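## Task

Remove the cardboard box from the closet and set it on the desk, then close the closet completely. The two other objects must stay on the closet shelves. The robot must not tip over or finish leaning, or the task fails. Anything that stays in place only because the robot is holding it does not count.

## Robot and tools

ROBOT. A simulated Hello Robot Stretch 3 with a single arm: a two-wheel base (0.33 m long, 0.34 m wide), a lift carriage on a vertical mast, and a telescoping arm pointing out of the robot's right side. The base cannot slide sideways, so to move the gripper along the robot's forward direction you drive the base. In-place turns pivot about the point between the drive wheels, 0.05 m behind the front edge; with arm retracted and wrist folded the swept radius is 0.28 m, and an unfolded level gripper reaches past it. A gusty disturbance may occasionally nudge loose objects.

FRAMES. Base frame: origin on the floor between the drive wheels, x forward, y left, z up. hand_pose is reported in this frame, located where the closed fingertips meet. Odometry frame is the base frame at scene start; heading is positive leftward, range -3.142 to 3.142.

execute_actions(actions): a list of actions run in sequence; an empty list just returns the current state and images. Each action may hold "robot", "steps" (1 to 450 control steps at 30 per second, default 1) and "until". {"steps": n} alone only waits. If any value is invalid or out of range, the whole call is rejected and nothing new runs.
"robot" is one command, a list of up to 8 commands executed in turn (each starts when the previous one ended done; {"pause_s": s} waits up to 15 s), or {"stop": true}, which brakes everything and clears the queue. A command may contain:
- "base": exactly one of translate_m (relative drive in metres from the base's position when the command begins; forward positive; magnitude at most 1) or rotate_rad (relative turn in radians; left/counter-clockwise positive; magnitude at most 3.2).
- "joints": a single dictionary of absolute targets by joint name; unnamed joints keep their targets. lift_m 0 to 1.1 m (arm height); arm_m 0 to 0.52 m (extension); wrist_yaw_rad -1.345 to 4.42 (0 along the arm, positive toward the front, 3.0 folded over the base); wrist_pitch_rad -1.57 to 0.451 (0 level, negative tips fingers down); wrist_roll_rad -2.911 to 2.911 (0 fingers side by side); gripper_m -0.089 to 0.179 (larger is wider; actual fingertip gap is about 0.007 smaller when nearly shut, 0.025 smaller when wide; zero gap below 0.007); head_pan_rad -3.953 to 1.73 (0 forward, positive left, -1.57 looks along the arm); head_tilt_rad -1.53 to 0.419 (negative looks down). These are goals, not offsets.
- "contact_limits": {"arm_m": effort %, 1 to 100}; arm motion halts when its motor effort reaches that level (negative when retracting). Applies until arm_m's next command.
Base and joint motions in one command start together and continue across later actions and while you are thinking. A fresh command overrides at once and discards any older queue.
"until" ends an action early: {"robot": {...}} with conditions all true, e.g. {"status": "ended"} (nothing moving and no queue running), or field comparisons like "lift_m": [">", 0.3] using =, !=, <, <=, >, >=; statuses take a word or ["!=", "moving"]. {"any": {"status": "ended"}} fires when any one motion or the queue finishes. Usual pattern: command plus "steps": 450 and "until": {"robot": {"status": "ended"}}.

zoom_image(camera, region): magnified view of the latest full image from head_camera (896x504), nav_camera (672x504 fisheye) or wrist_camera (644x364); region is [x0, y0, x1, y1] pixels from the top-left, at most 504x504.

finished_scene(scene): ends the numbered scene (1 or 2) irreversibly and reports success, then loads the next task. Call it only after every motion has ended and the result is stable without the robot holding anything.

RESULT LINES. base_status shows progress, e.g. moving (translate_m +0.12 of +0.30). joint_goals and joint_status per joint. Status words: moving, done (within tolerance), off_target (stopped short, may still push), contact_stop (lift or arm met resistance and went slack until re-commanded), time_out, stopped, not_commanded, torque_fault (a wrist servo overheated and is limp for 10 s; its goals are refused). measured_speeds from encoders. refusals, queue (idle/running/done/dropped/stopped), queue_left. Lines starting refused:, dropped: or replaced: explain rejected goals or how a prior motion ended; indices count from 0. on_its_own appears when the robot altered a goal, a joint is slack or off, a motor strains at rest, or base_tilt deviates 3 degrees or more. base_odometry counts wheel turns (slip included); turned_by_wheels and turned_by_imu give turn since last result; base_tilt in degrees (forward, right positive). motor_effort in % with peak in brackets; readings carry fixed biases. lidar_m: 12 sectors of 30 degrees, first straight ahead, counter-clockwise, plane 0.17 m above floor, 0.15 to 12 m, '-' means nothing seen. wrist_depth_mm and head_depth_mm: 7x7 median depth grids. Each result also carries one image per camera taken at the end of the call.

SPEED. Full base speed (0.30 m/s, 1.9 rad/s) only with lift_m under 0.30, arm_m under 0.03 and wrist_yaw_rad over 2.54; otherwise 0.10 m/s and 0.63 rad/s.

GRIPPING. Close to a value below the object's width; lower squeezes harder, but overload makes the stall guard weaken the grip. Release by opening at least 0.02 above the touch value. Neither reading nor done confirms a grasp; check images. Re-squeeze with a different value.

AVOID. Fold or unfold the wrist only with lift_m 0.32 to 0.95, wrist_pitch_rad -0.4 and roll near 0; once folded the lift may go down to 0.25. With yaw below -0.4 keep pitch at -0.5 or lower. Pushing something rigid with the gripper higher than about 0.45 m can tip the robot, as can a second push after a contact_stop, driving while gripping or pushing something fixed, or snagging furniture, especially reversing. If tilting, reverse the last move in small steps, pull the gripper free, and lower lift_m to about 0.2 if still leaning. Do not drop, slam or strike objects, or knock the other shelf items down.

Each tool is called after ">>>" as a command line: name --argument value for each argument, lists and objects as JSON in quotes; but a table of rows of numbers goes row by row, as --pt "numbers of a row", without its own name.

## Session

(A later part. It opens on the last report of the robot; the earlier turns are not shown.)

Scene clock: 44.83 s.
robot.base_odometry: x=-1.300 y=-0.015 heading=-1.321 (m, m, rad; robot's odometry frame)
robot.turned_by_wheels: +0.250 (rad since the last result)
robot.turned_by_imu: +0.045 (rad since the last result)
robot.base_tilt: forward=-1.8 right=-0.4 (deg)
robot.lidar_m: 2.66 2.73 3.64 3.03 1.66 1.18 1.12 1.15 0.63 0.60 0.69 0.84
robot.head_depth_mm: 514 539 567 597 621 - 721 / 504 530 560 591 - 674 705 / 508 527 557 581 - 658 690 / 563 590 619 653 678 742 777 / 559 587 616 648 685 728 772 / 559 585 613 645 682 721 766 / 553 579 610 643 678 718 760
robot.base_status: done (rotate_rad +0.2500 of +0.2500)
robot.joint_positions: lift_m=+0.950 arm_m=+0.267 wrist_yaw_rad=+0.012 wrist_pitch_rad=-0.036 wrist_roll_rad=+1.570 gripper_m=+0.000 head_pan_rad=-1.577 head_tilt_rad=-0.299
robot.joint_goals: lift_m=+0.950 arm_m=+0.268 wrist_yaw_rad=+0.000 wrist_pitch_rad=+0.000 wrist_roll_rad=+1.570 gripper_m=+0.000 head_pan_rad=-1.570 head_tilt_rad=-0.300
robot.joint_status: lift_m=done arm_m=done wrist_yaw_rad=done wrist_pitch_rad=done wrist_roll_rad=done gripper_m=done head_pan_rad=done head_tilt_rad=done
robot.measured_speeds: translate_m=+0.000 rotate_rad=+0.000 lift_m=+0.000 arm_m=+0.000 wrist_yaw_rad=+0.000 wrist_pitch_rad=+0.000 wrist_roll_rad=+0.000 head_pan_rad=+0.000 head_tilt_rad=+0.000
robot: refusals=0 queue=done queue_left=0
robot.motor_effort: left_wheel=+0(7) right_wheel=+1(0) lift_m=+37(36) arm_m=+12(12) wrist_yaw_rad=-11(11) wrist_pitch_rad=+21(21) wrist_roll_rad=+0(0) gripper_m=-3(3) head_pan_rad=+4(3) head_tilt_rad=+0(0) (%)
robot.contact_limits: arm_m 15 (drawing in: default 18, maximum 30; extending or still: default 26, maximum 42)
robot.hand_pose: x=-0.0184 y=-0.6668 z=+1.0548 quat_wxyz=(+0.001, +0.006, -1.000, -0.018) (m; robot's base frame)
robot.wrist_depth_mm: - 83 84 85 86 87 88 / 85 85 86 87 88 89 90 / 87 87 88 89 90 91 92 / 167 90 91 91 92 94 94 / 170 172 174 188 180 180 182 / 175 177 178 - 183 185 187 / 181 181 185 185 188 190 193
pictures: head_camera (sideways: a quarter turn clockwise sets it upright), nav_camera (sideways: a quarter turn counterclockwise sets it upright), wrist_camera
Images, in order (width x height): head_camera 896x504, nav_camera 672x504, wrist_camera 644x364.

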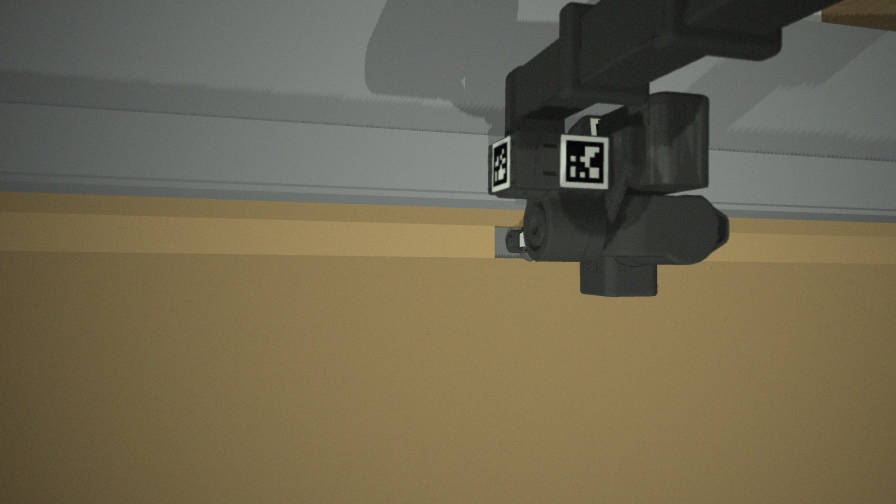

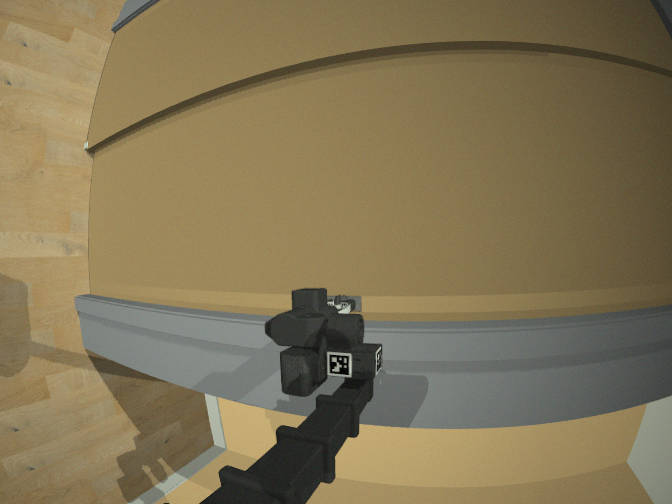

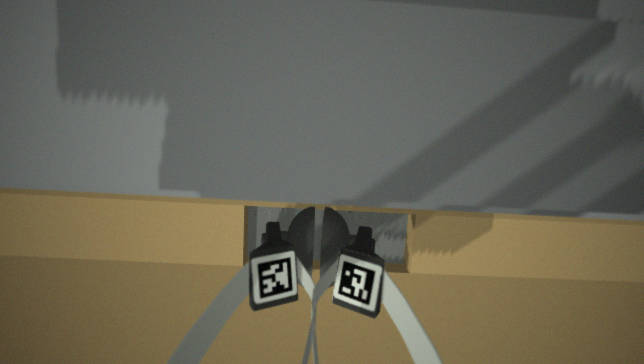

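>>> execute_actions --actions '[{"robot":[{"joints":{"arm_m":0.0}},{"base":{"rotate_rad":0.105}},{"base":{"translate_m":0.55},"joints":{"wrist_yaw_rad":1.57}},{"base":{"rotate_rad":-1.571},"joints":{"arm_m":0.45,"head_pan_rad":-0.9,"head_tilt_rad":-0.4}}],"steps":450,"until":{"robot":{"status":"ended"}}},{"steps":450,"until":{"robot":{"status":"ended"}}}]'

Scene clock: 60.60 s.
robot.base_odometry: x=-1.109 y=-0.531 heading=-2.787 (m, m, rad; robot's odometry frame)
robot.turned_by_wheels: -1.466 (rad since the last result)
robot.turned_by_imu: -1.463 (rad since the last result)
robot.base_tilt: forward=-1.7 right=-0.1 (deg)
robot.lidar_m: 0.65 0.69 0.98 2.11 2.24 3.25 2.95 2.21 1.70 1.67 0.89 0.71
robot.head_depth_mm: 1520 1597 1699 1755 1874 1823 1448 / 1636 1717 1814 1922 2059 1808 1453 / 1685 1810 1949 2077 2206 1813 1439 / 770 820 890 964 1053 1149 1269 / 759 810 862 922 998 1080 1179 / 711 750 797 847 901 973 1045 / 653 686 724 768 813 870 927
robot.base_status: done (rotate_rad -1.5709 of -1.5710)
robot.joint_positions: lift_m=+0.950 arm_m=+0.450 wrist_yaw_rad=+1.569 wrist_pitch_rad=-0.023 wrist_roll_rad=+1.570 gripper_m=+0.000 head_pan_rad=-0.907 head_tilt_rad=-0.395
robot.joint_goals: lift_m=+0.950 arm_m=+0.450 wrist_yaw_rad=+1.570 wrist_pitch_rad=+0.000 wrist_roll_rad=+1.570 gripper_m=+0.000 head_pan_rad=-0.900 head_tilt_rad=-0.400
robot.joint_status: lift_m=done arm_m=done wrist_yaw_rad=done wrist_pitch_rad=done wrist_roll_rad=done gripper_m=done head_pan_rad=done head_tilt_rad=done
robot.measured_speeds: translate_m=+0.000 rotate_rad=+0.000 lift_m=+0.000 arm_m=+0.000 wrist_yaw_rad=+0.000 wrist_pitch_rad=+0.000 wrist_roll_rad=+0.000 head_pan_rad=+0.000 head_tilt_rad=+0.000
robot: refusals=0 queue=done queue_left=0
robot.motor_effort: left_wheel=+3(11) right_wheel=-1(4) lift_m=+37(36) arm_m=+4(12) wrist_yaw_rad=+2(10) wrist_pitch_rad=+13(21) wrist_roll_rad=+0(0) gripper_m=-3(3) head_pan_rad=+4(44) head_tilt_rad=-2(17) (%)
robot.hand_pose: x=+0.2343 y=-0.5950 z=+1.0582 quat_wxyz=(+0.009, +0.706, -0.708, -0.008) (m; robot's base frame)
robot.wrist_depth_mm: 473 472 476 479 484 482 487 / 472 478 484 487 491 496 505 / 567 578 573 591 590 591 596 / 601 597 602 600 611 614 615 / 620 628 633 - 640 646 642 / 647 657 656 - 673 676 665 / 684 698 699 700 711 697 717
pictures: head_camera (sideways: a quarter turn clockwise sets it upright), nav_camera (sideways: a quarter turn counterclockwise sets it upright), wrist_camera
Images, in order (width x height): head_camera 896x504, nav_camera 672x504, wrist_camera 644x364.

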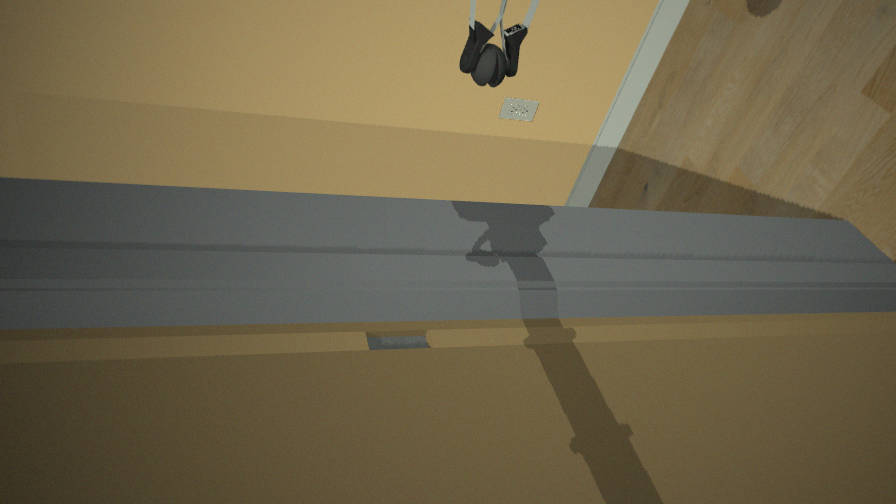

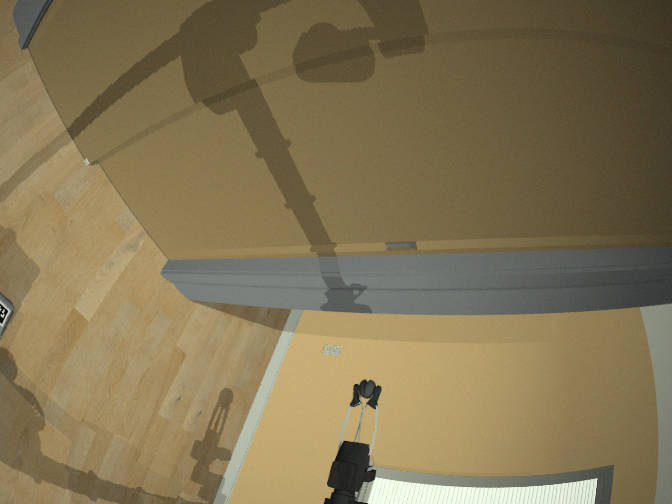

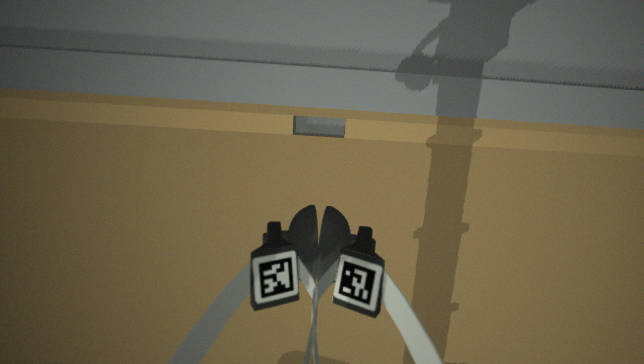

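>>> execute_actions --actions '[{"robot":{"base":{"translate_m":0.33},"joints":{"arm_m":0.483,"head_pan_rad":-1.1,"head_tilt_rad":-0.4}},"steps":450,"until":{"robot":{"status":"ended"}}}]'

Scene clock: 65.83 s.
robot.base_odometry: x=-1.418 y=-0.645 heading=-2.787 (m, m, rad; robot's odometry frame)
robot.turned_by_wheels: +0.000 (rad since the last result)
robot.turned_by_imu: -0.001 (rad since the last result)
robot.base_tilt: forward=-1.7 right=+0.0 (deg)
robot.lidar_m: 0.32 0.34 0.50 2.08 2.22 3.22 3.30 2.25 1.72 1.69 0.49 0.33
robot.head_depth_mm: 1444 1512 1615 1696 1807 1835 1451 / 682 754 846 1746 1913 1815 1443 / 596 633 678 728 798 884 1050 / 568 609 657 723 773 850 926 / 492 520 555 592 639 688 750 / 433 455 482 509 541 580 618 / 387 405 424 447 470 498 528
robot.base_status: done (translate_m +0.3300 of +0.3300)
robot.joint_positions: lift_m=+0.950 arm_m=+0.483 wrist_yaw_rad=+1.569 wrist_pitch_rad=-0.023 wrist_roll_rad=+1.570 gripper_m=+0.000 head_pan_rad=-1.093 head_tilt_rad=-0.395
robot.joint_goals: lift_m=+0.950 arm_m=+0.483 wrist_yaw_rad=+1.570 wrist_pitch_rad=+0.000 wrist_roll_rad=+1.570 gripper_m=+0.000 head_pan_rad=-1.100 head_tilt_rad=-0.400
robot.joint_status: lift_m=done arm_m=done wrist_yaw_rad=done wrist_pitch_rad=done wrist_roll_rad=done gripper_m=done head_pan_rad=done head_tilt_rad=done
robot.measured_speeds: translate_m=+0.000 rotate_rad=+0.000 lift_m=+0.000 arm_m=+0.000 wrist_yaw_rad=+0.000 wrist_pitch_rad=+0.000 wrist_roll_rad=+0.000 head_pan_rad=+0.000 head_tilt_rad=+0.000
robot: refusals=0 queue=done queue_left=0
robot.motor_effort: left_wheel=+3(8) right_wheel=-2(3) lift_m=+37(37) arm_m=+4(4) wrist_yaw_rad=+1(3) wrist_pitch_rad=+13(13) wrist_roll_rad=+0(0) gripper_m=-3(3) head_pan_rad=-4(24) head_tilt_rad=-3(1) (%)
robot.hand_pose: x=+0.2343 y=-0.6280 z=+1.0582 quat_wxyz=(+0.009, +0.706, -0.708, -0.008) (m; robot's base frame)
robot.wrist_depth_mm: 152 155 156 165 167 168 170 / 157 158 159 160 161 162 162 / 177 164 165 166 167 169 169 / 249 250 250 265 256 255 257 / 259 261 262 - 266 268 270 / 270 271 273 - 277 279 281 / 283 286 290 289 291 295 296
pictures: head_camera (sideways: a quarter turn clockwise sets it upright), nav_camera (sideways: a quarter turn counterclockwise sets it upright), wrist_camera
Images, in order (width x height): head_camera 896x504, nav_camera 672x504, wrist_camera 644x364.

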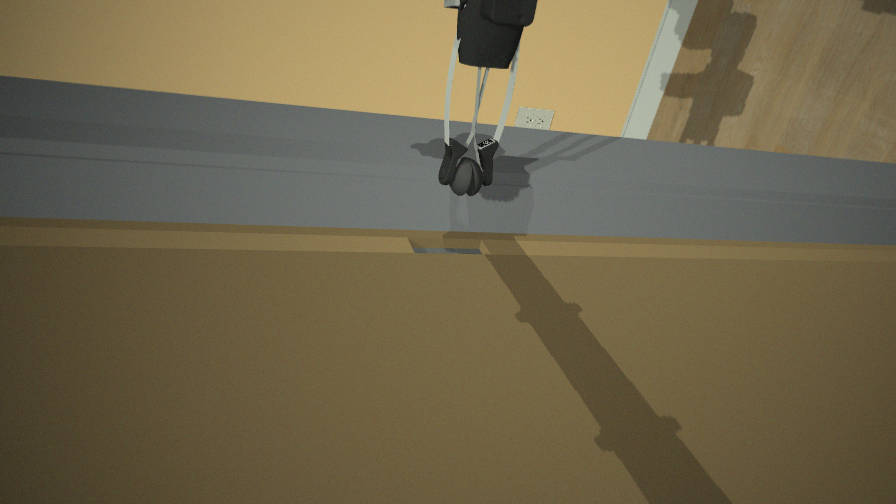

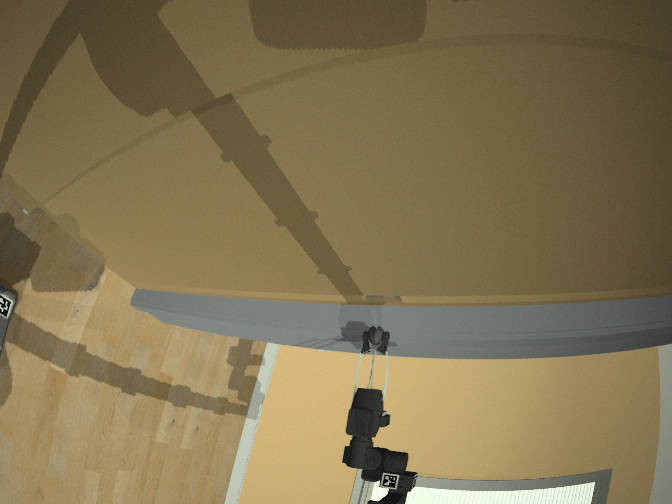

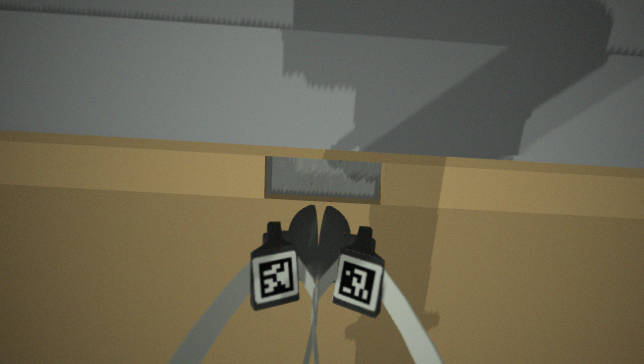

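>>> execute_actions --actions '[{"robot":{"base":{"translate_m":0.072},"joints":{"arm_m":0.487}},"steps":450,"until":{"robot":{"status":"ended"}}},{"robot":{"joints":{"arm_m":0.35},"contact_limits":{"arm_m":25}},"steps":450,"until":{"robot":{"status":"ended"}}}]'

Scene clock: 70.13 s.
robot.base_odometry: x=-1.486 y=-0.670 heading=-2.787 (m, m, rad; robot's odometry frame)
robot.turned_by_wheels: +0.000 (rad since the last result)
robot.turned_by_imu: -0.001 (rad since the last result)
robot.base_tilt: forward=-1.6 right=+0.0 (deg)
robot.lidar_m: 0.25 0.27 0.39 2.08 2.21 3.21 3.35 2.26 1.73 0.70 0.40 0.26
robot.head_depth_mm: 658 756 1576 1699 - 1831 1460 / 572 604 645 694 762 981 1377 / 537 583 637 694 753 820 903 / 453 482 521 560 611 678 751 / 390 414 440 470 504 547 594 / 343 361 382 405 430 459 493 / 307 321 336 354 373 395 420
robot.base_status: done (translate_m +0.0720 of +0.0720)
robot.joint_positions: lift_m=+0.950 arm_m=+0.350 wrist_yaw_rad=+1.570 wrist_pitch_rad=-0.023 wrist_roll_rad=+1.570 gripper_m=+0.000 head_pan_rad=-1.093 head_tilt_rad=-0.395
robot.joint_goals: lift_m=+0.950 arm_m=+0.350 wrist_yaw_rad=+1.570 wrist_pitch_rad=+0.000 wrist_roll_rad=+1.570 gripper_m=+0.000 head_pan_rad=-1.100 head_tilt_rad=-0.400
robot.joint_status: lift_m=done arm_m=done wrist_yaw_rad=done wrist_pitch_rad=done wrist_roll_rad=done gripper_m=done head_pan_rad=done head_tilt_rad=done
robot.measured_speeds: translate_m=+0.000 rotate_rad=+0.000 lift_m=+0.000 arm_m=+0.000 wrist_yaw_rad=+0.000 wrist_pitch_rad=+0.000 wrist_roll_rad=+0.000 head_pan_rad=+0.000 head_tilt_rad=+0.000
robot: refusals=0 queue=done queue_left=0
robot.motor_effort: left_wheel=+2(8) right_wheel=-1(2) lift_m=+37(36) arm_m=-3(4) wrist_yaw_rad=+1(1) wrist_pitch_rad=+13(13) wrist_roll_rad=+0(0) gripper_m=-3(3) head_pan_rad=-4(4) head_tilt_rad=-2(3) (%)
robot.contact_limits: arm_m 25 (drawing in: default 18, maximum 30; extending or still: default 26, maximum 42)
robot.hand_pose: x=+0.2343 y=-0.4956 z=+1.0582 quat_wxyz=(+0.009, +0.707, -0.708, -0.008) (m; robot's base frame)
robot.wrist_depth_mm: 165 166 167 168 169 170 170 / 172 173 173 175 175 176 178 / 179 179 180 182 183 184 185 / 186 186 188 189 191 191 193 / 194 195 196 - 199 200 202 / 203 204 203 - 207 210 211 / 212 213 216 217 218 220 221
pictures: head_camera (sideways: a quarter turn clockwise sets it upright), nav_camera (sideways: a quarter turn counterclockwise sets it upright), wrist_camera
Images, in order (width x height): head_camera 896x504, nav_camera 672x504, wrist_camera 644x364.

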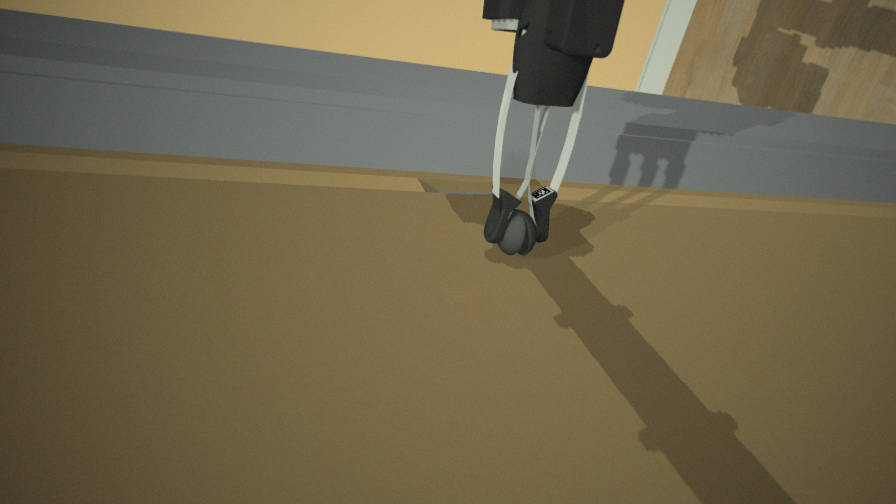

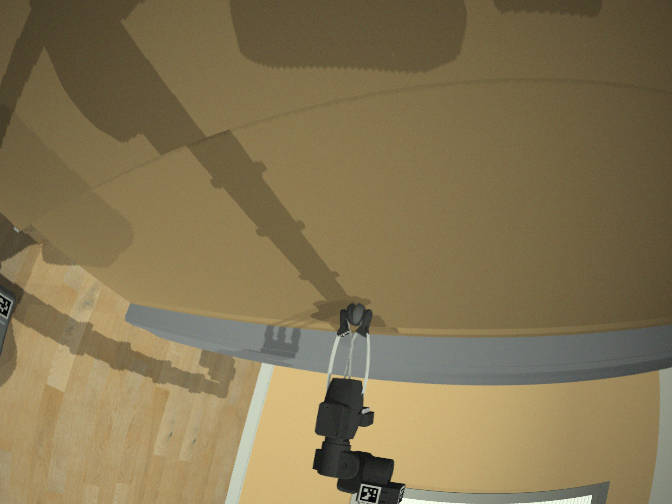

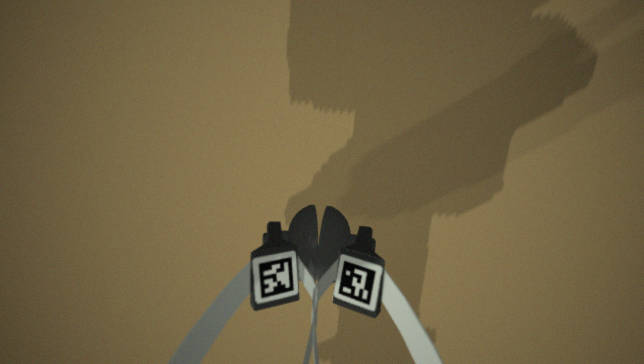

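Not deep enough; retry 0.02 deeper.

>>> execute_actions --actions '[{"robot":[{"joints":{"arm_m":0.487}},{"base":{"translate_m":0.022}},{"joints":{"arm_m":0.35},"contact_limits":{"arm_m":25}}],"steps":450,"until":{"robot":{"status":"ended"}}}]'

Scene clock: 75.83 s.
robot.base_odometry: x=-1.507 y=-0.678 heading=-2.787 (m, m, rad; robot's odometry frame)
robot.turned_by_wheels: +0.000 (rad since the last result)
robot.turned_by_imu: -0.027 (rad since the last result)
robot.base_tilt: forward=-1.6 right=+0.0 (deg)
robot.lidar_m: 0.23 0.24 0.35 2.08 2.19 3.13 3.85 2.31 1.74 0.70 0.37 0.24
robot.head_depth_mm: 661 1449 1571 1695 - 1827 1457 / 566 600 642 691 755 994 1382 / 524 571 625 691 747 811 889 / 437 468 504 541 591 655 727 / 374 398 422 450 484 523 569 / 327 344 363 385 408 436 465 / 293 304 319 335 353 374 396
robot.base_status: done (translate_m +0.0220 of +0.0220)
robot.joint_positions: lift_m=+0.950 arm_m=+0.350 wrist_yaw_rad=+1.569 wrist_pitch_rad=-0.024 wrist_roll_rad=+1.570 gripper_m=+0.000 head_pan_rad=-1.093 head_tilt_rad=-0.396
robot.joint_goals: lift_m=+0.950 arm_m=+0.350 wrist_yaw_rad=+1.570 wrist_pitch_rad=+0.000 wrist_roll_rad=+1.570 gripper_m=+0.000 head_pan_rad=-1.100 head_tilt_rad=-0.400
robot.joint_status: lift_m=done arm_m=done wrist_yaw_rad=done wrist_pitch_rad=done wrist_roll_rad=done gripper_m=done head_pan_rad=done head_tilt_rad=done
robot.measured_speeds: translate_m=+0.000 rotate_rad=+0.000 lift_m=+0.000 arm_m=+0.000 wrist_yaw_rad=+0.000 wrist_pitch_rad=+0.000 wrist_roll_rad=+0.000 head_pan_rad=+0.000 head_tilt_rad=+0.000
robot: refusals=0 queue=done queue_left=0
robot.motor_effort: left_wheel=+0(33) right_wheel=+0(26) lift_m=+36(36) arm_m=-3(3) wrist_yaw_rad=+1(51) wrist_pitch_rad=+14(15) wrist_roll_rad=+0(0) gripper_m=-3(3) head_pan_rad=-4(3) head_tilt_rad=-2(2) (%)
robot.contact_limits: arm_m 25 (drawing in: default 18, maximum 30; extending or still: default 26, maximum 42)
robot.hand_pose: x=+0.2342 y=-0.4958 z=+1.0578 quat_wxyz=(+0.009, +0.706, -0.708, -0.008) (m; robot's base frame)
robot.wrist_depth_mm: 159 160 161 162 163 164 165 / 165 165 167 168 169 170 171 / 172 171 172 174 174 176 177 / 177 178 179 181 182 183 185 / 183 185 186 - 189 190 191 / 192 193 193 - 197 198 199 / 199 200 203 203 205 208 209
pictures: head_camera (sideways: a quarter turn clockwise sets it upright), nav_camera (sideways: a quarter turn counterclockwise sets it upright), wrist_camera
Images, in order (width x height): head_camera 896x504, nav_camera 672x504, wrist_camera 644x364.

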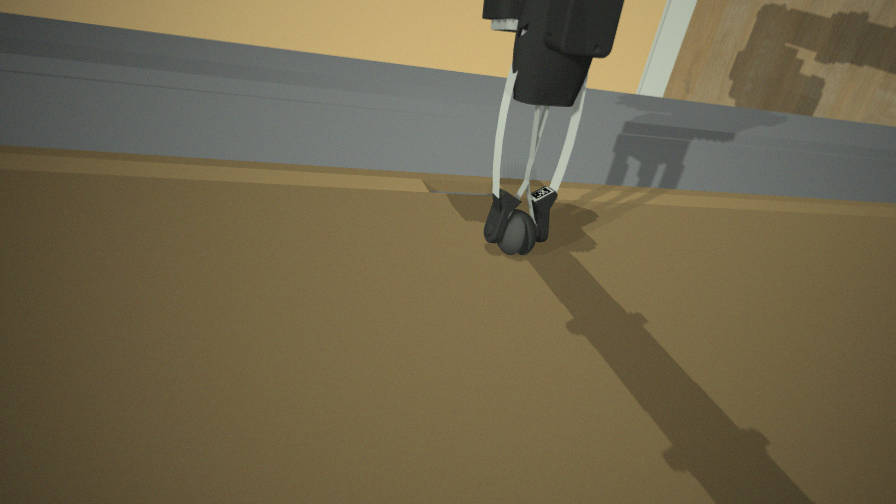

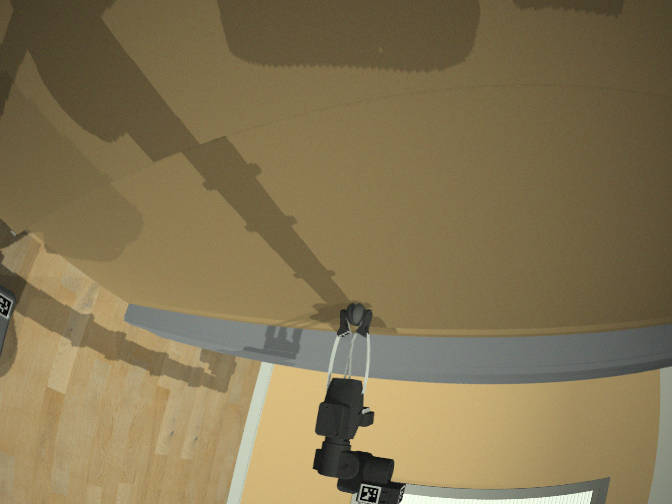

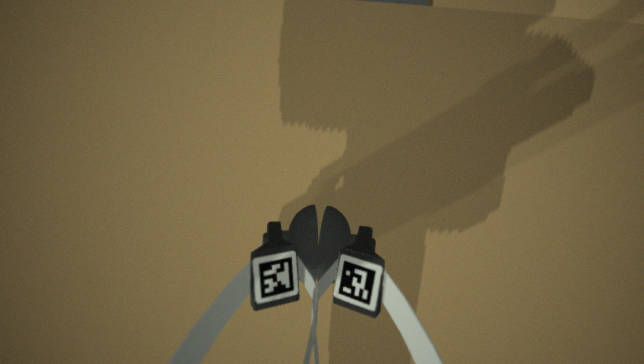

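>>> execute_actions --actions '[{"robot":[{"base":{"translate_m":-0.03}},{"joints":{"arm_m":0.52,"wrist_yaw_rad":1.72}},{"base":{"translate_m":0.03}}],"steps":450,"until":{"robot":{"status":"ended"}}}]'

Scene clock: 82.70 s.
robot.base_odometry: x=-1.507 y=-0.678 heading=-2.787 (m, m, rad; robot's odometry frame)
robot.turned_by_wheels: +0.000 (rad since the last result)
robot.turned_by_imu: -0.002 (rad since the last result)
robot.base_tilt: forward=-1.6 right=+0.0 (deg)
robot.lidar_m: 0.23 0.24 0.34 2.08 2.19 3.14 3.84 2.31 1.74 0.70 0.37 0.24
robot.head_depth_mm: 660 1442 1578 1659 1805 1809 1451 / 567 598 641 689 766 986 1368 / 526 572 624 679 742 812 894 / 437 467 504 546 595 652 723 / 375 397 423 451 484 523 568 / 327 345 363 384 409 435 466 / 294 304 319 335 353 373 396
robot.base_status: done (translate_m +0.0300 of +0.0300)
robot.joint_positions: lift_m=+0.950 arm_m=+0.520 wrist_yaw_rad=+1.719 wrist_pitch_rad=-0.024 wrist_roll_rad=+1.570 gripper_m=+0.000 head_pan_rad=-1.093 head_tilt_rad=-0.396
robot.joint_goals: lift_m=+0.950 arm_m=+0.520 wrist_yaw_rad=+1.720 wrist_pitch_rad=+0.000 wrist_roll_rad=+1.570 gripper_m=+0.000 head_pan_rad=-1.100 head_tilt_rad=-0.400
robot.joint_status: lift_m=done arm_m=done wrist_yaw_rad=done wrist_pitch_rad=done wrist_roll_rad=done gripper_m=done head_pan_rad=done head_tilt_rad=done
robot.measured_speeds: translate_m=+0.000 rotate_rad=+0.000 lift_m=+0.000 arm_m=+0.000 wrist_yaw_rad=+0.000 wrist_pitch_rad=+0.000 wrist_roll_rad=+0.000 head_pan_rad=+0.000 head_tilt_rad=+0.000
robot: refusals=0 queue=done queue_left=0
robot.motor_effort: left_wheel=+0(5) right_wheel=+0(4) lift_m=+37(37) arm_m=+4(7) wrist_yaw_rad=+2(4) wrist_pitch_rad=+14(14) wrist_roll_rad=+0(0) gripper_m=-3(3) head_pan_rad=-4(4) head_tilt_rad=-3(2) (%)
robot.hand_pose: x=+0.2314 y=-0.6269 z=+1.0578 quat_wxyz=(+0.010, +0.757, -0.653, -0.008) (m; robot's base frame)
robot.wrist_depth_mm: - 75 75 75 76 77 78 / - 79 79 80 80 80 81 / - 84 84 85 85 85 85 / 89 89 89 90 90 91 91 / 182 182 184 - 188 186 186 / 195 195 195 - 199 199 200 / 211 211 212 213 215 215 217
pictures: head_camera (sideways: a quarter turn clockwise sets it upright), nav_camera (sideways: a quarter turn counterclockwise sets it upright), wrist_camera
Images, in order (width x height): head_camera 896x504, nav_camera 672x504, wrist_camera 644x364.

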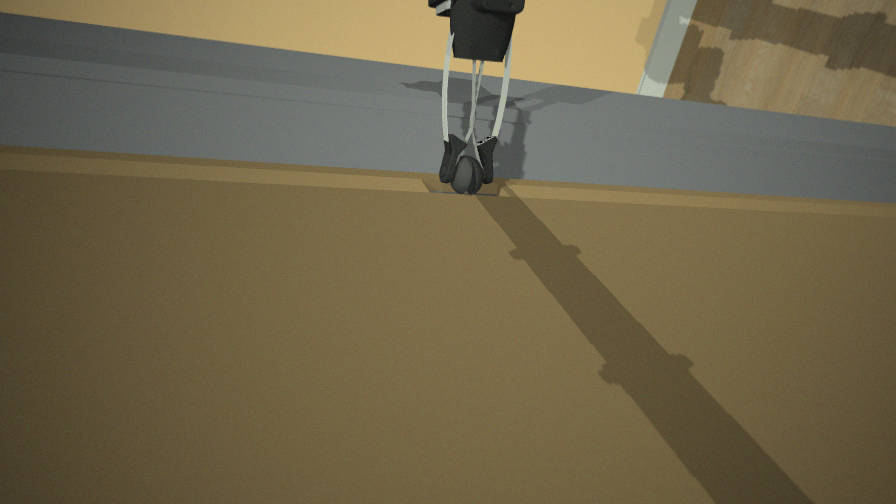

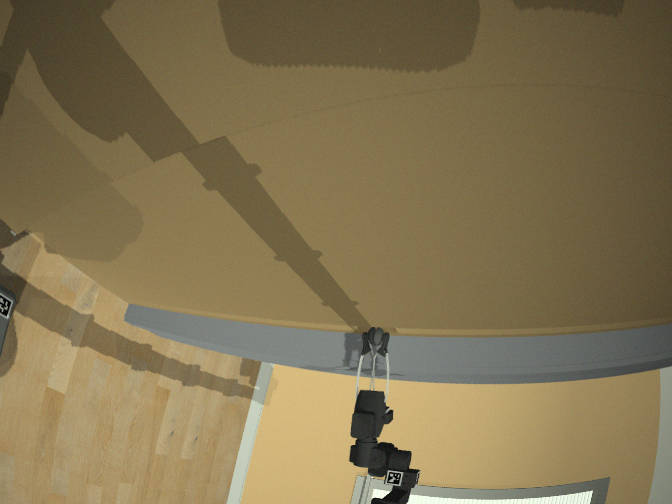

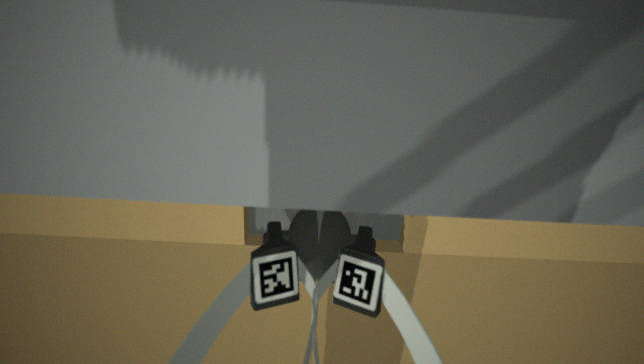

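>>> execute_actions --actions '[{"robot":[{"base":{"translate_m":0.012}},{"joints":{"arm_m":0.40},"contact_limits":{"arm_m":25}}],"steps":450,"until":{"robot":{"status":"ended"}}}]'

Scene clock: 86.90 s.
robot.base_odometry: x=-1.518 y=-0.682 heading=-2.787 (m, m, rad; robot's odometry frame)
robot.turned_by_wheels: +0.000 (rad since the last result)
robot.turned_by_imu: -0.025 (rad since the last result)
robot.base_tilt: forward=-1.7 right=+0.0 (deg)
robot.lidar_m: 0.22 0.23 0.31 2.08 2.17 3.04 3.39 2.36 1.75 0.70 0.36 0.22
robot.head_depth_mm: 678 1455 1568 1681 1844 1807 1454 / 562 594 635 690 817 1027 1370 / 526 572 644 685 759 815 895 / 431 463 499 536 584 653 724 / 367 388 414 442 474 513 560 / 319 336 353 375 398 424 454 / 290 296 309 324 342 361 383
robot.base_status: done (translate_m +0.0120 of +0.0120)
robot.joint_positions: lift_m=+0.950 arm_m=+0.400 wrist_yaw_rad=+1.718 wrist_pitch_rad=-0.024 wrist_roll_rad=+1.571 gripper_m=+0.000 head_pan_rad=-1.093 head_tilt_rad=-0.397
robot.joint_goals: lift_m=+0.950 arm_m=+0.400 wrist_yaw_rad=+1.720 wrist_pitch_rad=+0.000 wrist_roll_rad=+1.570 gripper_m=+0.000 head_pan_rad=-1.100 head_tilt_rad=-0.400
robot.joint_status: lift_m=done arm_m=done wrist_yaw_rad=done wrist_pitch_rad=done wrist_roll_rad=done gripper_m=done head_pan_rad=done head_tilt_rad=done
robot.measured_speeds: translate_m=+0.000 rotate_rad=+0.000 lift_m=+0.000 arm_m=+0.000 wrist_yaw_rad=+0.000 wrist_pitch_rad=+0.000 wrist_roll_rad=+0.000 head_pan_rad=+0.000 head_tilt_rad=+0.000
robot: refusals=0 queue=done queue_left=0
robot.motor_effort: left_wheel=+1(53) right_wheel=+0(28) lift_m=+37(37) arm_m=-2(8) wrist_yaw_rad=+1(50) wrist_pitch_rad=+14(17) wrist_roll_rad=+0(0) gripper_m=-3(3) head_pan_rad=-4(3) head_tilt_rad=-2(3) (%)
robot.contact_limits: arm_m 25 (drawing in: default 18, maximum 30; extending or still: default 26, maximum 42)
robot.hand_pose: x=+0.2314 y=-0.5077 z=+1.0577 quat_wxyz=(+0.010, +0.757, -0.653, -0.008) (m; robot's base frame)
robot.wrist_depth_mm: 148 149 150 150 151 153 154 / 156 156 159 171 168 160 160 / 165 165 167 167 169 169 169 / 174 176 176 177 178 179 180 / 185 186 187 - 189 190 191 / 198 199 198 - 201 204 206 / 212 213 214 215 217 218 219
pictures: head_camera (sideways: a quarter turn clockwise sets it upright), nav_camera (sideways: a quarter turn counterclockwise sets it upright), wrist_camera
Images, in order (width x height): head_camera 896x504, nav_camera 672x504, wrist_camera 644x364.

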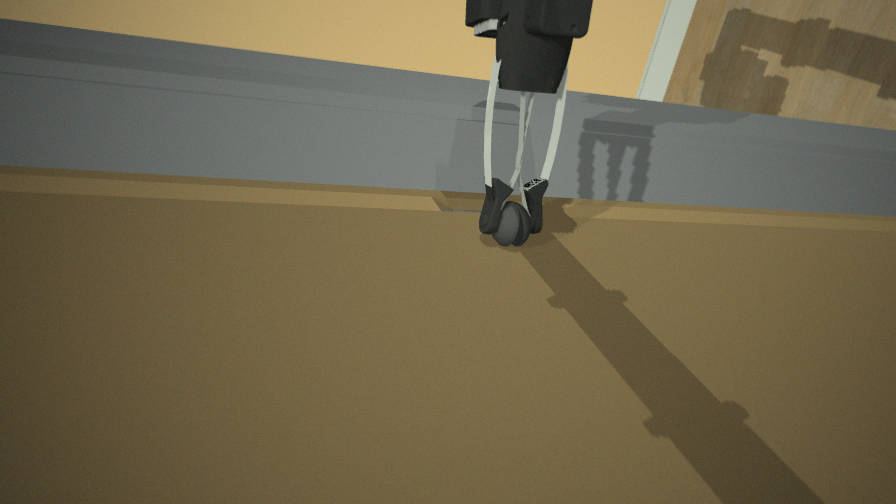

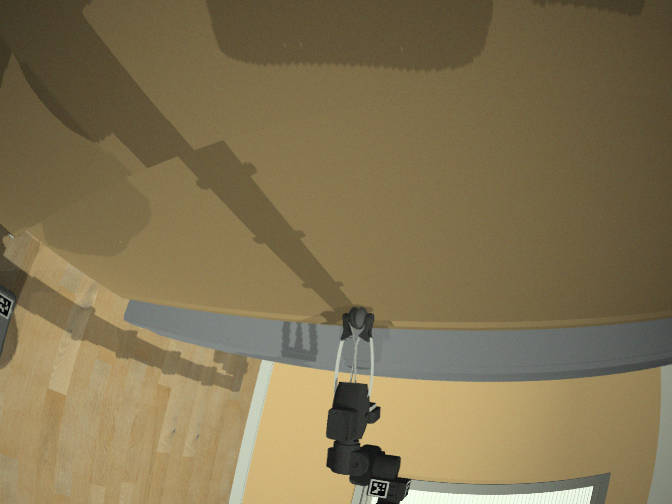

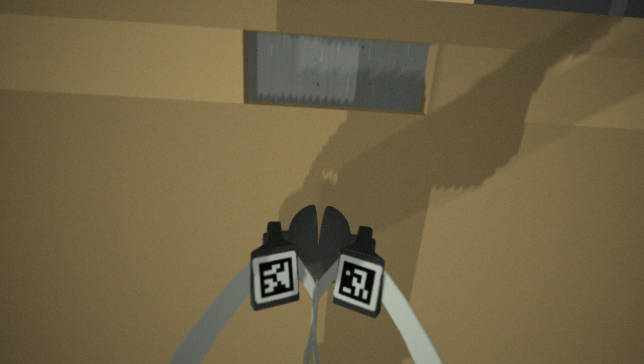

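>>> execute_actions --actions '[{"robot":[{"base":{"translate_m":-0.03}},{"joints":{"arm_m":0.52,"wrist_yaw_rad":1.92}},{"base":{"translate_m":0.025}}],"steps":450,"until":{"robot":{"status":"ended"}}}]'

Scene clock: 93.30 s.
robot.base_odometry: x=-1.513 y=-0.680 heading=-2.787 (m, m, rad; robot's odometry frame)
robot.turned_by_wheels: +0.000 (rad since the last result)
robot.turned_by_imu: -0.002 (rad since the last result)
robot.base_tilt: forward=-1.6 right=+0.0 (deg)
robot.lidar_m: 0.22 0.23 0.32 2.08 2.17 3.05 3.39 2.36 1.75 0.70 0.37 0.23
robot.head_depth_mm: 694 1480 1580 1682 1809 1815 1439 / 560 597 642 699 840 1627 1409 / 536 596 641 686 749 820 895 / 439 472 507 550 600 660 735 / 374 395 421 450 483 521 566 / 325 341 360 380 404 432 460 / 292 300 314 330 347 367 389
robot.base_status: done (translate_m +0.0250 of +0.0250)
robot.joint_positions: lift_m=+0.950 arm_m=+0.520 wrist_yaw_rad=+1.919 wrist_pitch_rad=-0.024 wrist_roll_rad=+1.571 gripper_m=+0.000 head_pan_rad=-1.093 head_tilt_rad=-0.397
robot.joint_goals: lift_m=+0.950 arm_m=+0.520 wrist_yaw_rad=+1.920 wrist_pitch_rad=+0.000 wrist_roll_rad=+1.570 gripper_m=+0.000 head_pan_rad=-1.100 head_tilt_rad=-0.400
robot.joint_status: lift_m=done arm_m=done wrist_yaw_rad=done wrist_pitch_rad=done wrist_roll_rad=done gripper_m=done head_pan_rad=done head_tilt_rad=done
robot.measured_speeds: translate_m=+0.000 rotate_rad=+0.000 lift_m=+0.000 arm_m=+0.000 wrist_yaw_rad=+0.000 wrist_pitch_rad=+0.000 wrist_roll_rad=+0.000 head_pan_rad=+0.000 head_tilt_rad=+0.000
robot: refusals=0 queue=done queue_left=0
robot.motor_effort: left_wheel=+2(6) right_wheel=-1(4) lift_m=+36(37) arm_m=+4(9) wrist_yaw_rad=+2(2) wrist_pitch_rad=+14(15) wrist_roll_rad=+0(0) gripper_m=-3(3) head_pan_rad=-4(4) head_tilt_rad=-1(2) (%)
robot.hand_pose: x=+0.2189 y=-0.5775 z=+1.0577 quat_wxyz=(+0.011, +0.819, -0.574, -0.007) (m; robot's base frame)
robot.wrist_depth_mm: - 75 75 75 75 75 75 / 833 431 95 81 81 81 81 / 174 174 178 178 187 197 208 / 188 188 192 203 192 189 189 / 208 209 209 - 209 209 210 / 234 234 231 - 237 235 235 / 268 267 267 268 269 270 270
pictures: head_camera (sideways: a quarter turn clockwise sets it upright), nav_camera (sideways: a quarter turn counterclockwise sets it upright), wrist_camera
Images, in order (width x height): head_camera 896x504, nav_camera 672x504, wrist_camera 644x364.

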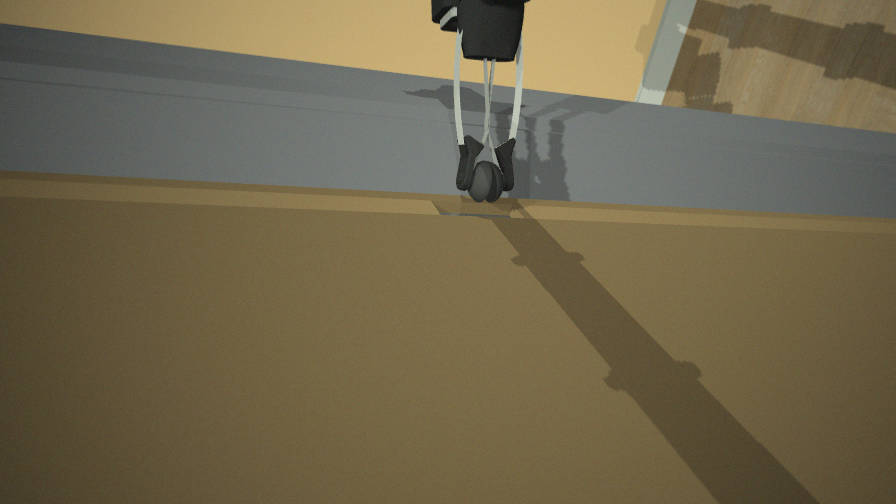

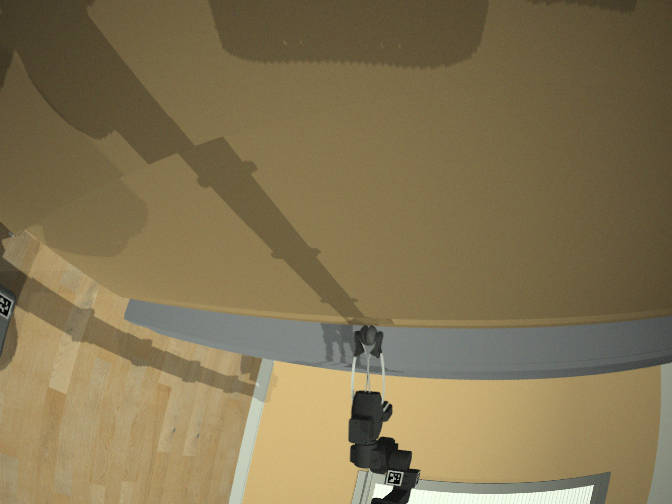

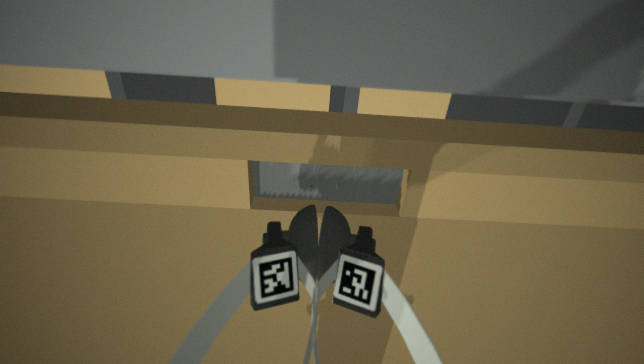

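>>> execute_actions --actions '[{"robot":[{"base":{"translate_m":-0.02}},{"joints":{"wrist_yaw_rad":1.65}}],"steps":450,"until":{"robot":{"status":"ended"}}}]'

Scene clock: 96.47 s.
robot.base_odometry: x=-1.494 y=-0.673 heading=-2.787 (m, m, rad; robot's odometry frame)
robot.turned_by_wheels: +0.000 (rad since the last result)
robot.turned_by_imu: -0.001 (rad since the last result)
robot.base_tilt: forward=-1.6 right=+0.1 (deg)
robot.lidar_m: 0.24 0.25 0.35 2.08 2.17 3.03 3.37 2.36 1.75 0.81 0.40 0.25
robot.head_depth_mm: 1402 1499 1587 1688 1788 1813 1458 / 568 609 661 828 1811 1690 1414 / 578 613 658 713 762 827 907 / 476 510 551 597 653 715 795 / 405 428 457 487 522 565 614 / 351 371 389 413 439 468 500 / 311 325 341 358 376 398 422
robot.base_status: done (translate_m -0.0200 of -0.0200)
robot.joint_positions: lift_m=+0.950 arm_m=+0.520 wrist_yaw_rad=+1.652 wrist_pitch_rad=-0.024 wrist_roll_rad=+1.571 gripper_m=+0.000 head_pan_rad=-1.093 head_tilt_rad=-0.397
robot.joint_goals: lift_m=+0.950 arm_m=+0.520 wrist_yaw_rad=+1.650 wrist_pitch_rad=+0.000 wrist_roll_rad=+1.570 gripper_m=+0.000 head_pan_rad=-1.100 head_tilt_rad=-0.400
robot.joint_status: lift_m=done arm_m=done wrist_yaw_rad=done wrist_pitch_rad=done wrist_roll_rad=done gripper_m=done head_pan_rad=done head_tilt_rad=done
robot.measured_speeds: translate_m=+0.000 rotate_rad=+0.000 lift_m=+0.000 arm_m=+0.000 wrist_yaw_rad=+0.000 wrist_pitch_rad=+0.000 wrist_roll_rad=+0.000 head_pan_rad=+0.000 head_tilt_rad=+0.000
robot: refusals=0 queue=done queue_left=0
robot.motor_effort: left_wheel=+2(3) right_wheel=-1(5) lift_m=+37(37) arm_m=+4(3) wrist_yaw_rad=-3(2) wrist_pitch_rad=+14(15) wrist_roll_rad=+0(0) gripper_m=-3(3) head_pan_rad=-4(3) head_tilt_rad=-1(2) (%)
robot.hand_pose: x=+0.2334 y=-0.6438 z=+1.0577 quat_wxyz=(+0.010, +0.735, -0.678, -0.008) (m; robot's base frame)
robot.wrist_depth_mm: 115 115 116 116 117 118 118 / 107 109 109 120 120 122 123 / 111 112 112 113 114 114 115 / 117 117 118 118 119 120 121 / 208 211 210 123 216 126 127 / 216 217 217 - 221 223 226 / 228 229 232 232 236 236 239
pictures: head_camera (sideways: a quarter turn clockwise sets it upright), nav_camera (sideways: a quarter turn counterclockwise sets it upright), wrist_camera
Images, in order (width x height): head_camera 896x504, nav_camera 672x504, wrist_camera 644x364.

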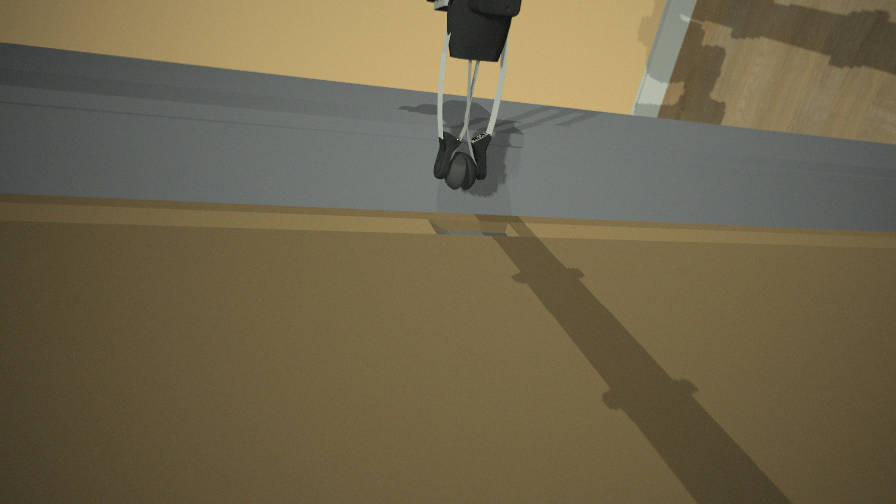

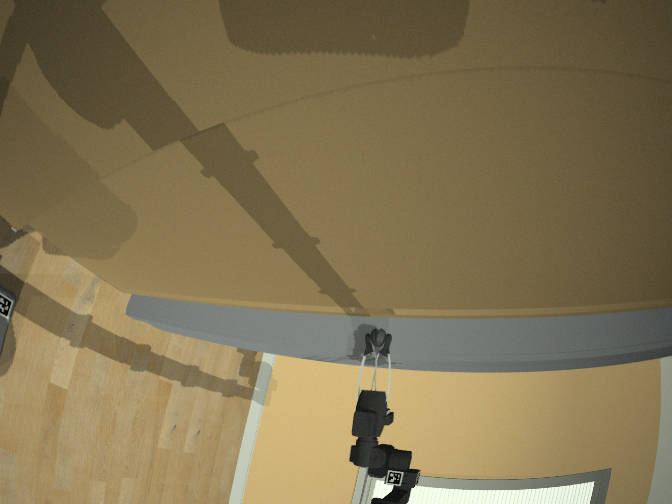

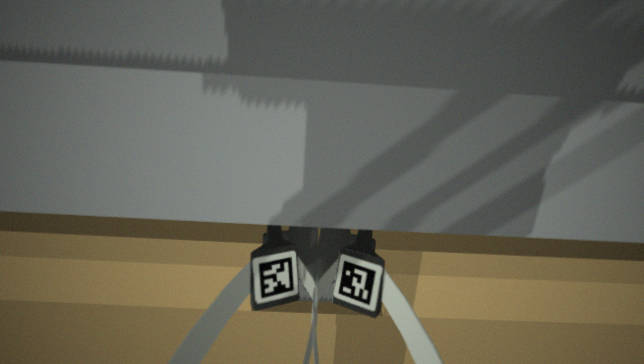

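>>> execute_actions --actions '[{"robot":[{"joints":{"wrist_yaw_rad":1.86}},{"base":{"translate_m":0.042}},{"joints":{"arm_m":0.38},"contact_limits":{"arm_m":25}}],"steps":450,"until":{"robot":{"status":"ended"}}}]'

Scene clock: 101.53 s.
robot.base_odometry: x=-1.534 y=-0.688 heading=-2.787 (m, m, rad; robot's odometry frame)
robot.turned_by_wheels: +0.000 (rad since the last result)
robot.turned_by_imu: -0.012 (rad since the last result)
robot.base_tilt: forward=-1.7 right=+0.0 (deg)
robot.lidar_m: 0.20 0.20 0.28 0.74 2.17 2.99 3.87 2.39 1.76 0.69 0.34 0.20
robot.head_depth_mm: 578 745 1545 1666 1870 1844 1449 / 557 591 630 679 739 962 1363 / 589 621 662 708 765 818 892 / 407 436 471 508 546 612 684 / 345 365 388 415 446 481 524 / 300 314 331 350 371 396 424 / - 286 294 303 319 337 357
robot.base_status: done (translate_m +0.0420 of +0.0420)
robot.joint_positions: lift_m=+0.950 arm_m=+0.381 wrist_yaw_rad=+1.836 wrist_pitch_rad=-0.024 wrist_roll_rad=+1.571 gripper_m=+0.000 head_pan_rad=-1.093 head_tilt_rad=-0.397
robot.joint_goals: lift_m=+0.950 arm_m=+0.380 wrist_yaw_rad=+1.860 wrist_pitch_rad=+0.000 wrist_roll_rad=+1.570 gripper_m=+0.000 head_pan_rad=-1.100 head_tilt_rad=-0.400
robot.joint_status: lift_m=done arm_m=done wrist_yaw_rad=done wrist_pitch_rad=done wrist_roll_rad=done gripper_m=done head_pan_rad=done head_tilt_rad=done
robot.measured_speeds: translate_m=+0.000 rotate_rad=+0.000 lift_m=+0.000 arm_m=+0.000 wrist_yaw_rad=+0.000 wrist_pitch_rad=+0.000 wrist_roll_rad=+0.000 head_pan_rad=+0.000 head_tilt_rad=+0.000
robot: refusals=0 queue=done queue_left=0
robot.on_its_own: wrist_yaw_rad is at rest, and its effort (+21) is outside its rest range (-12 to +12)
robot.motor_effort: left_wheel=-2(38) right_wheel=+1(17) lift_m=+37(37) arm_m=-4(5) wrist_yaw_rad=+21(45) wrist_pitch_rad=+14(15) wrist_roll_rad=+0(0) gripper_m=-3(3) head_pan_rad=-4(3) head_tilt_rad=-2(1) (%)
robot.contact_limits: arm_m 25 (drawing in: default 18, maximum 30; extending or still: default 26, maximum 42)
robot.hand_pose: x=+0.2252 y=-0.4583 z=+1.0578 quat_wxyz=(+0.010, +0.794, -0.607, -0.007) (m; robot's base frame)
robot.wrist_depth_mm: 748 460 756 751 778 617 429 / 803 467 805 806 814 604 448 / 513 443 761 851 860 606 674 / 165 165 166 169 169 173 174 / 179 179 182 - 188 182 182 / 196 196 195 - 198 199 201 / 216 216 218 219 219 221 222
pictures: head_camera (sideways: a quarter turn clockwise sets it upright), nav_camera (sideways: a quarter turn counterclockwise sets it upright), wrist_camera
Images, in order (width x height): head_camera 896x504, nav_camera 672x504, wrist_camera 644x364.

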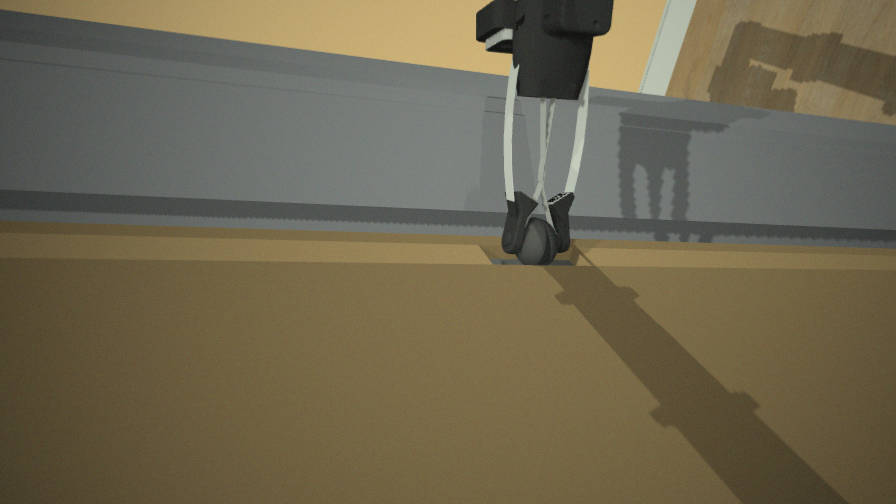

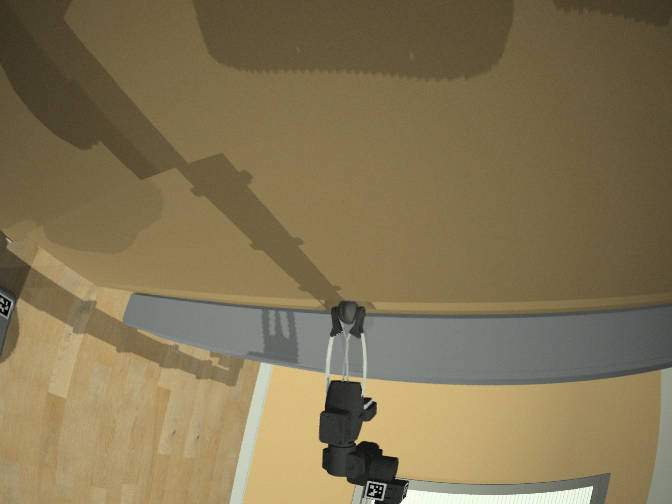

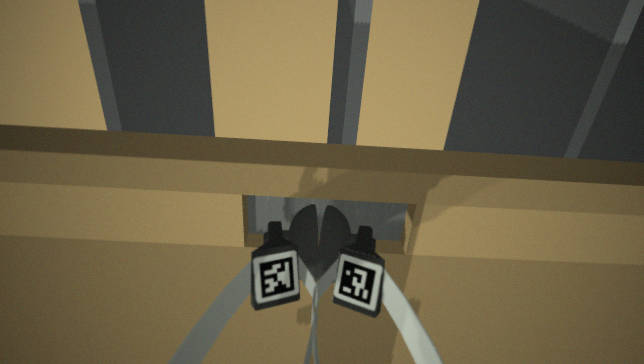

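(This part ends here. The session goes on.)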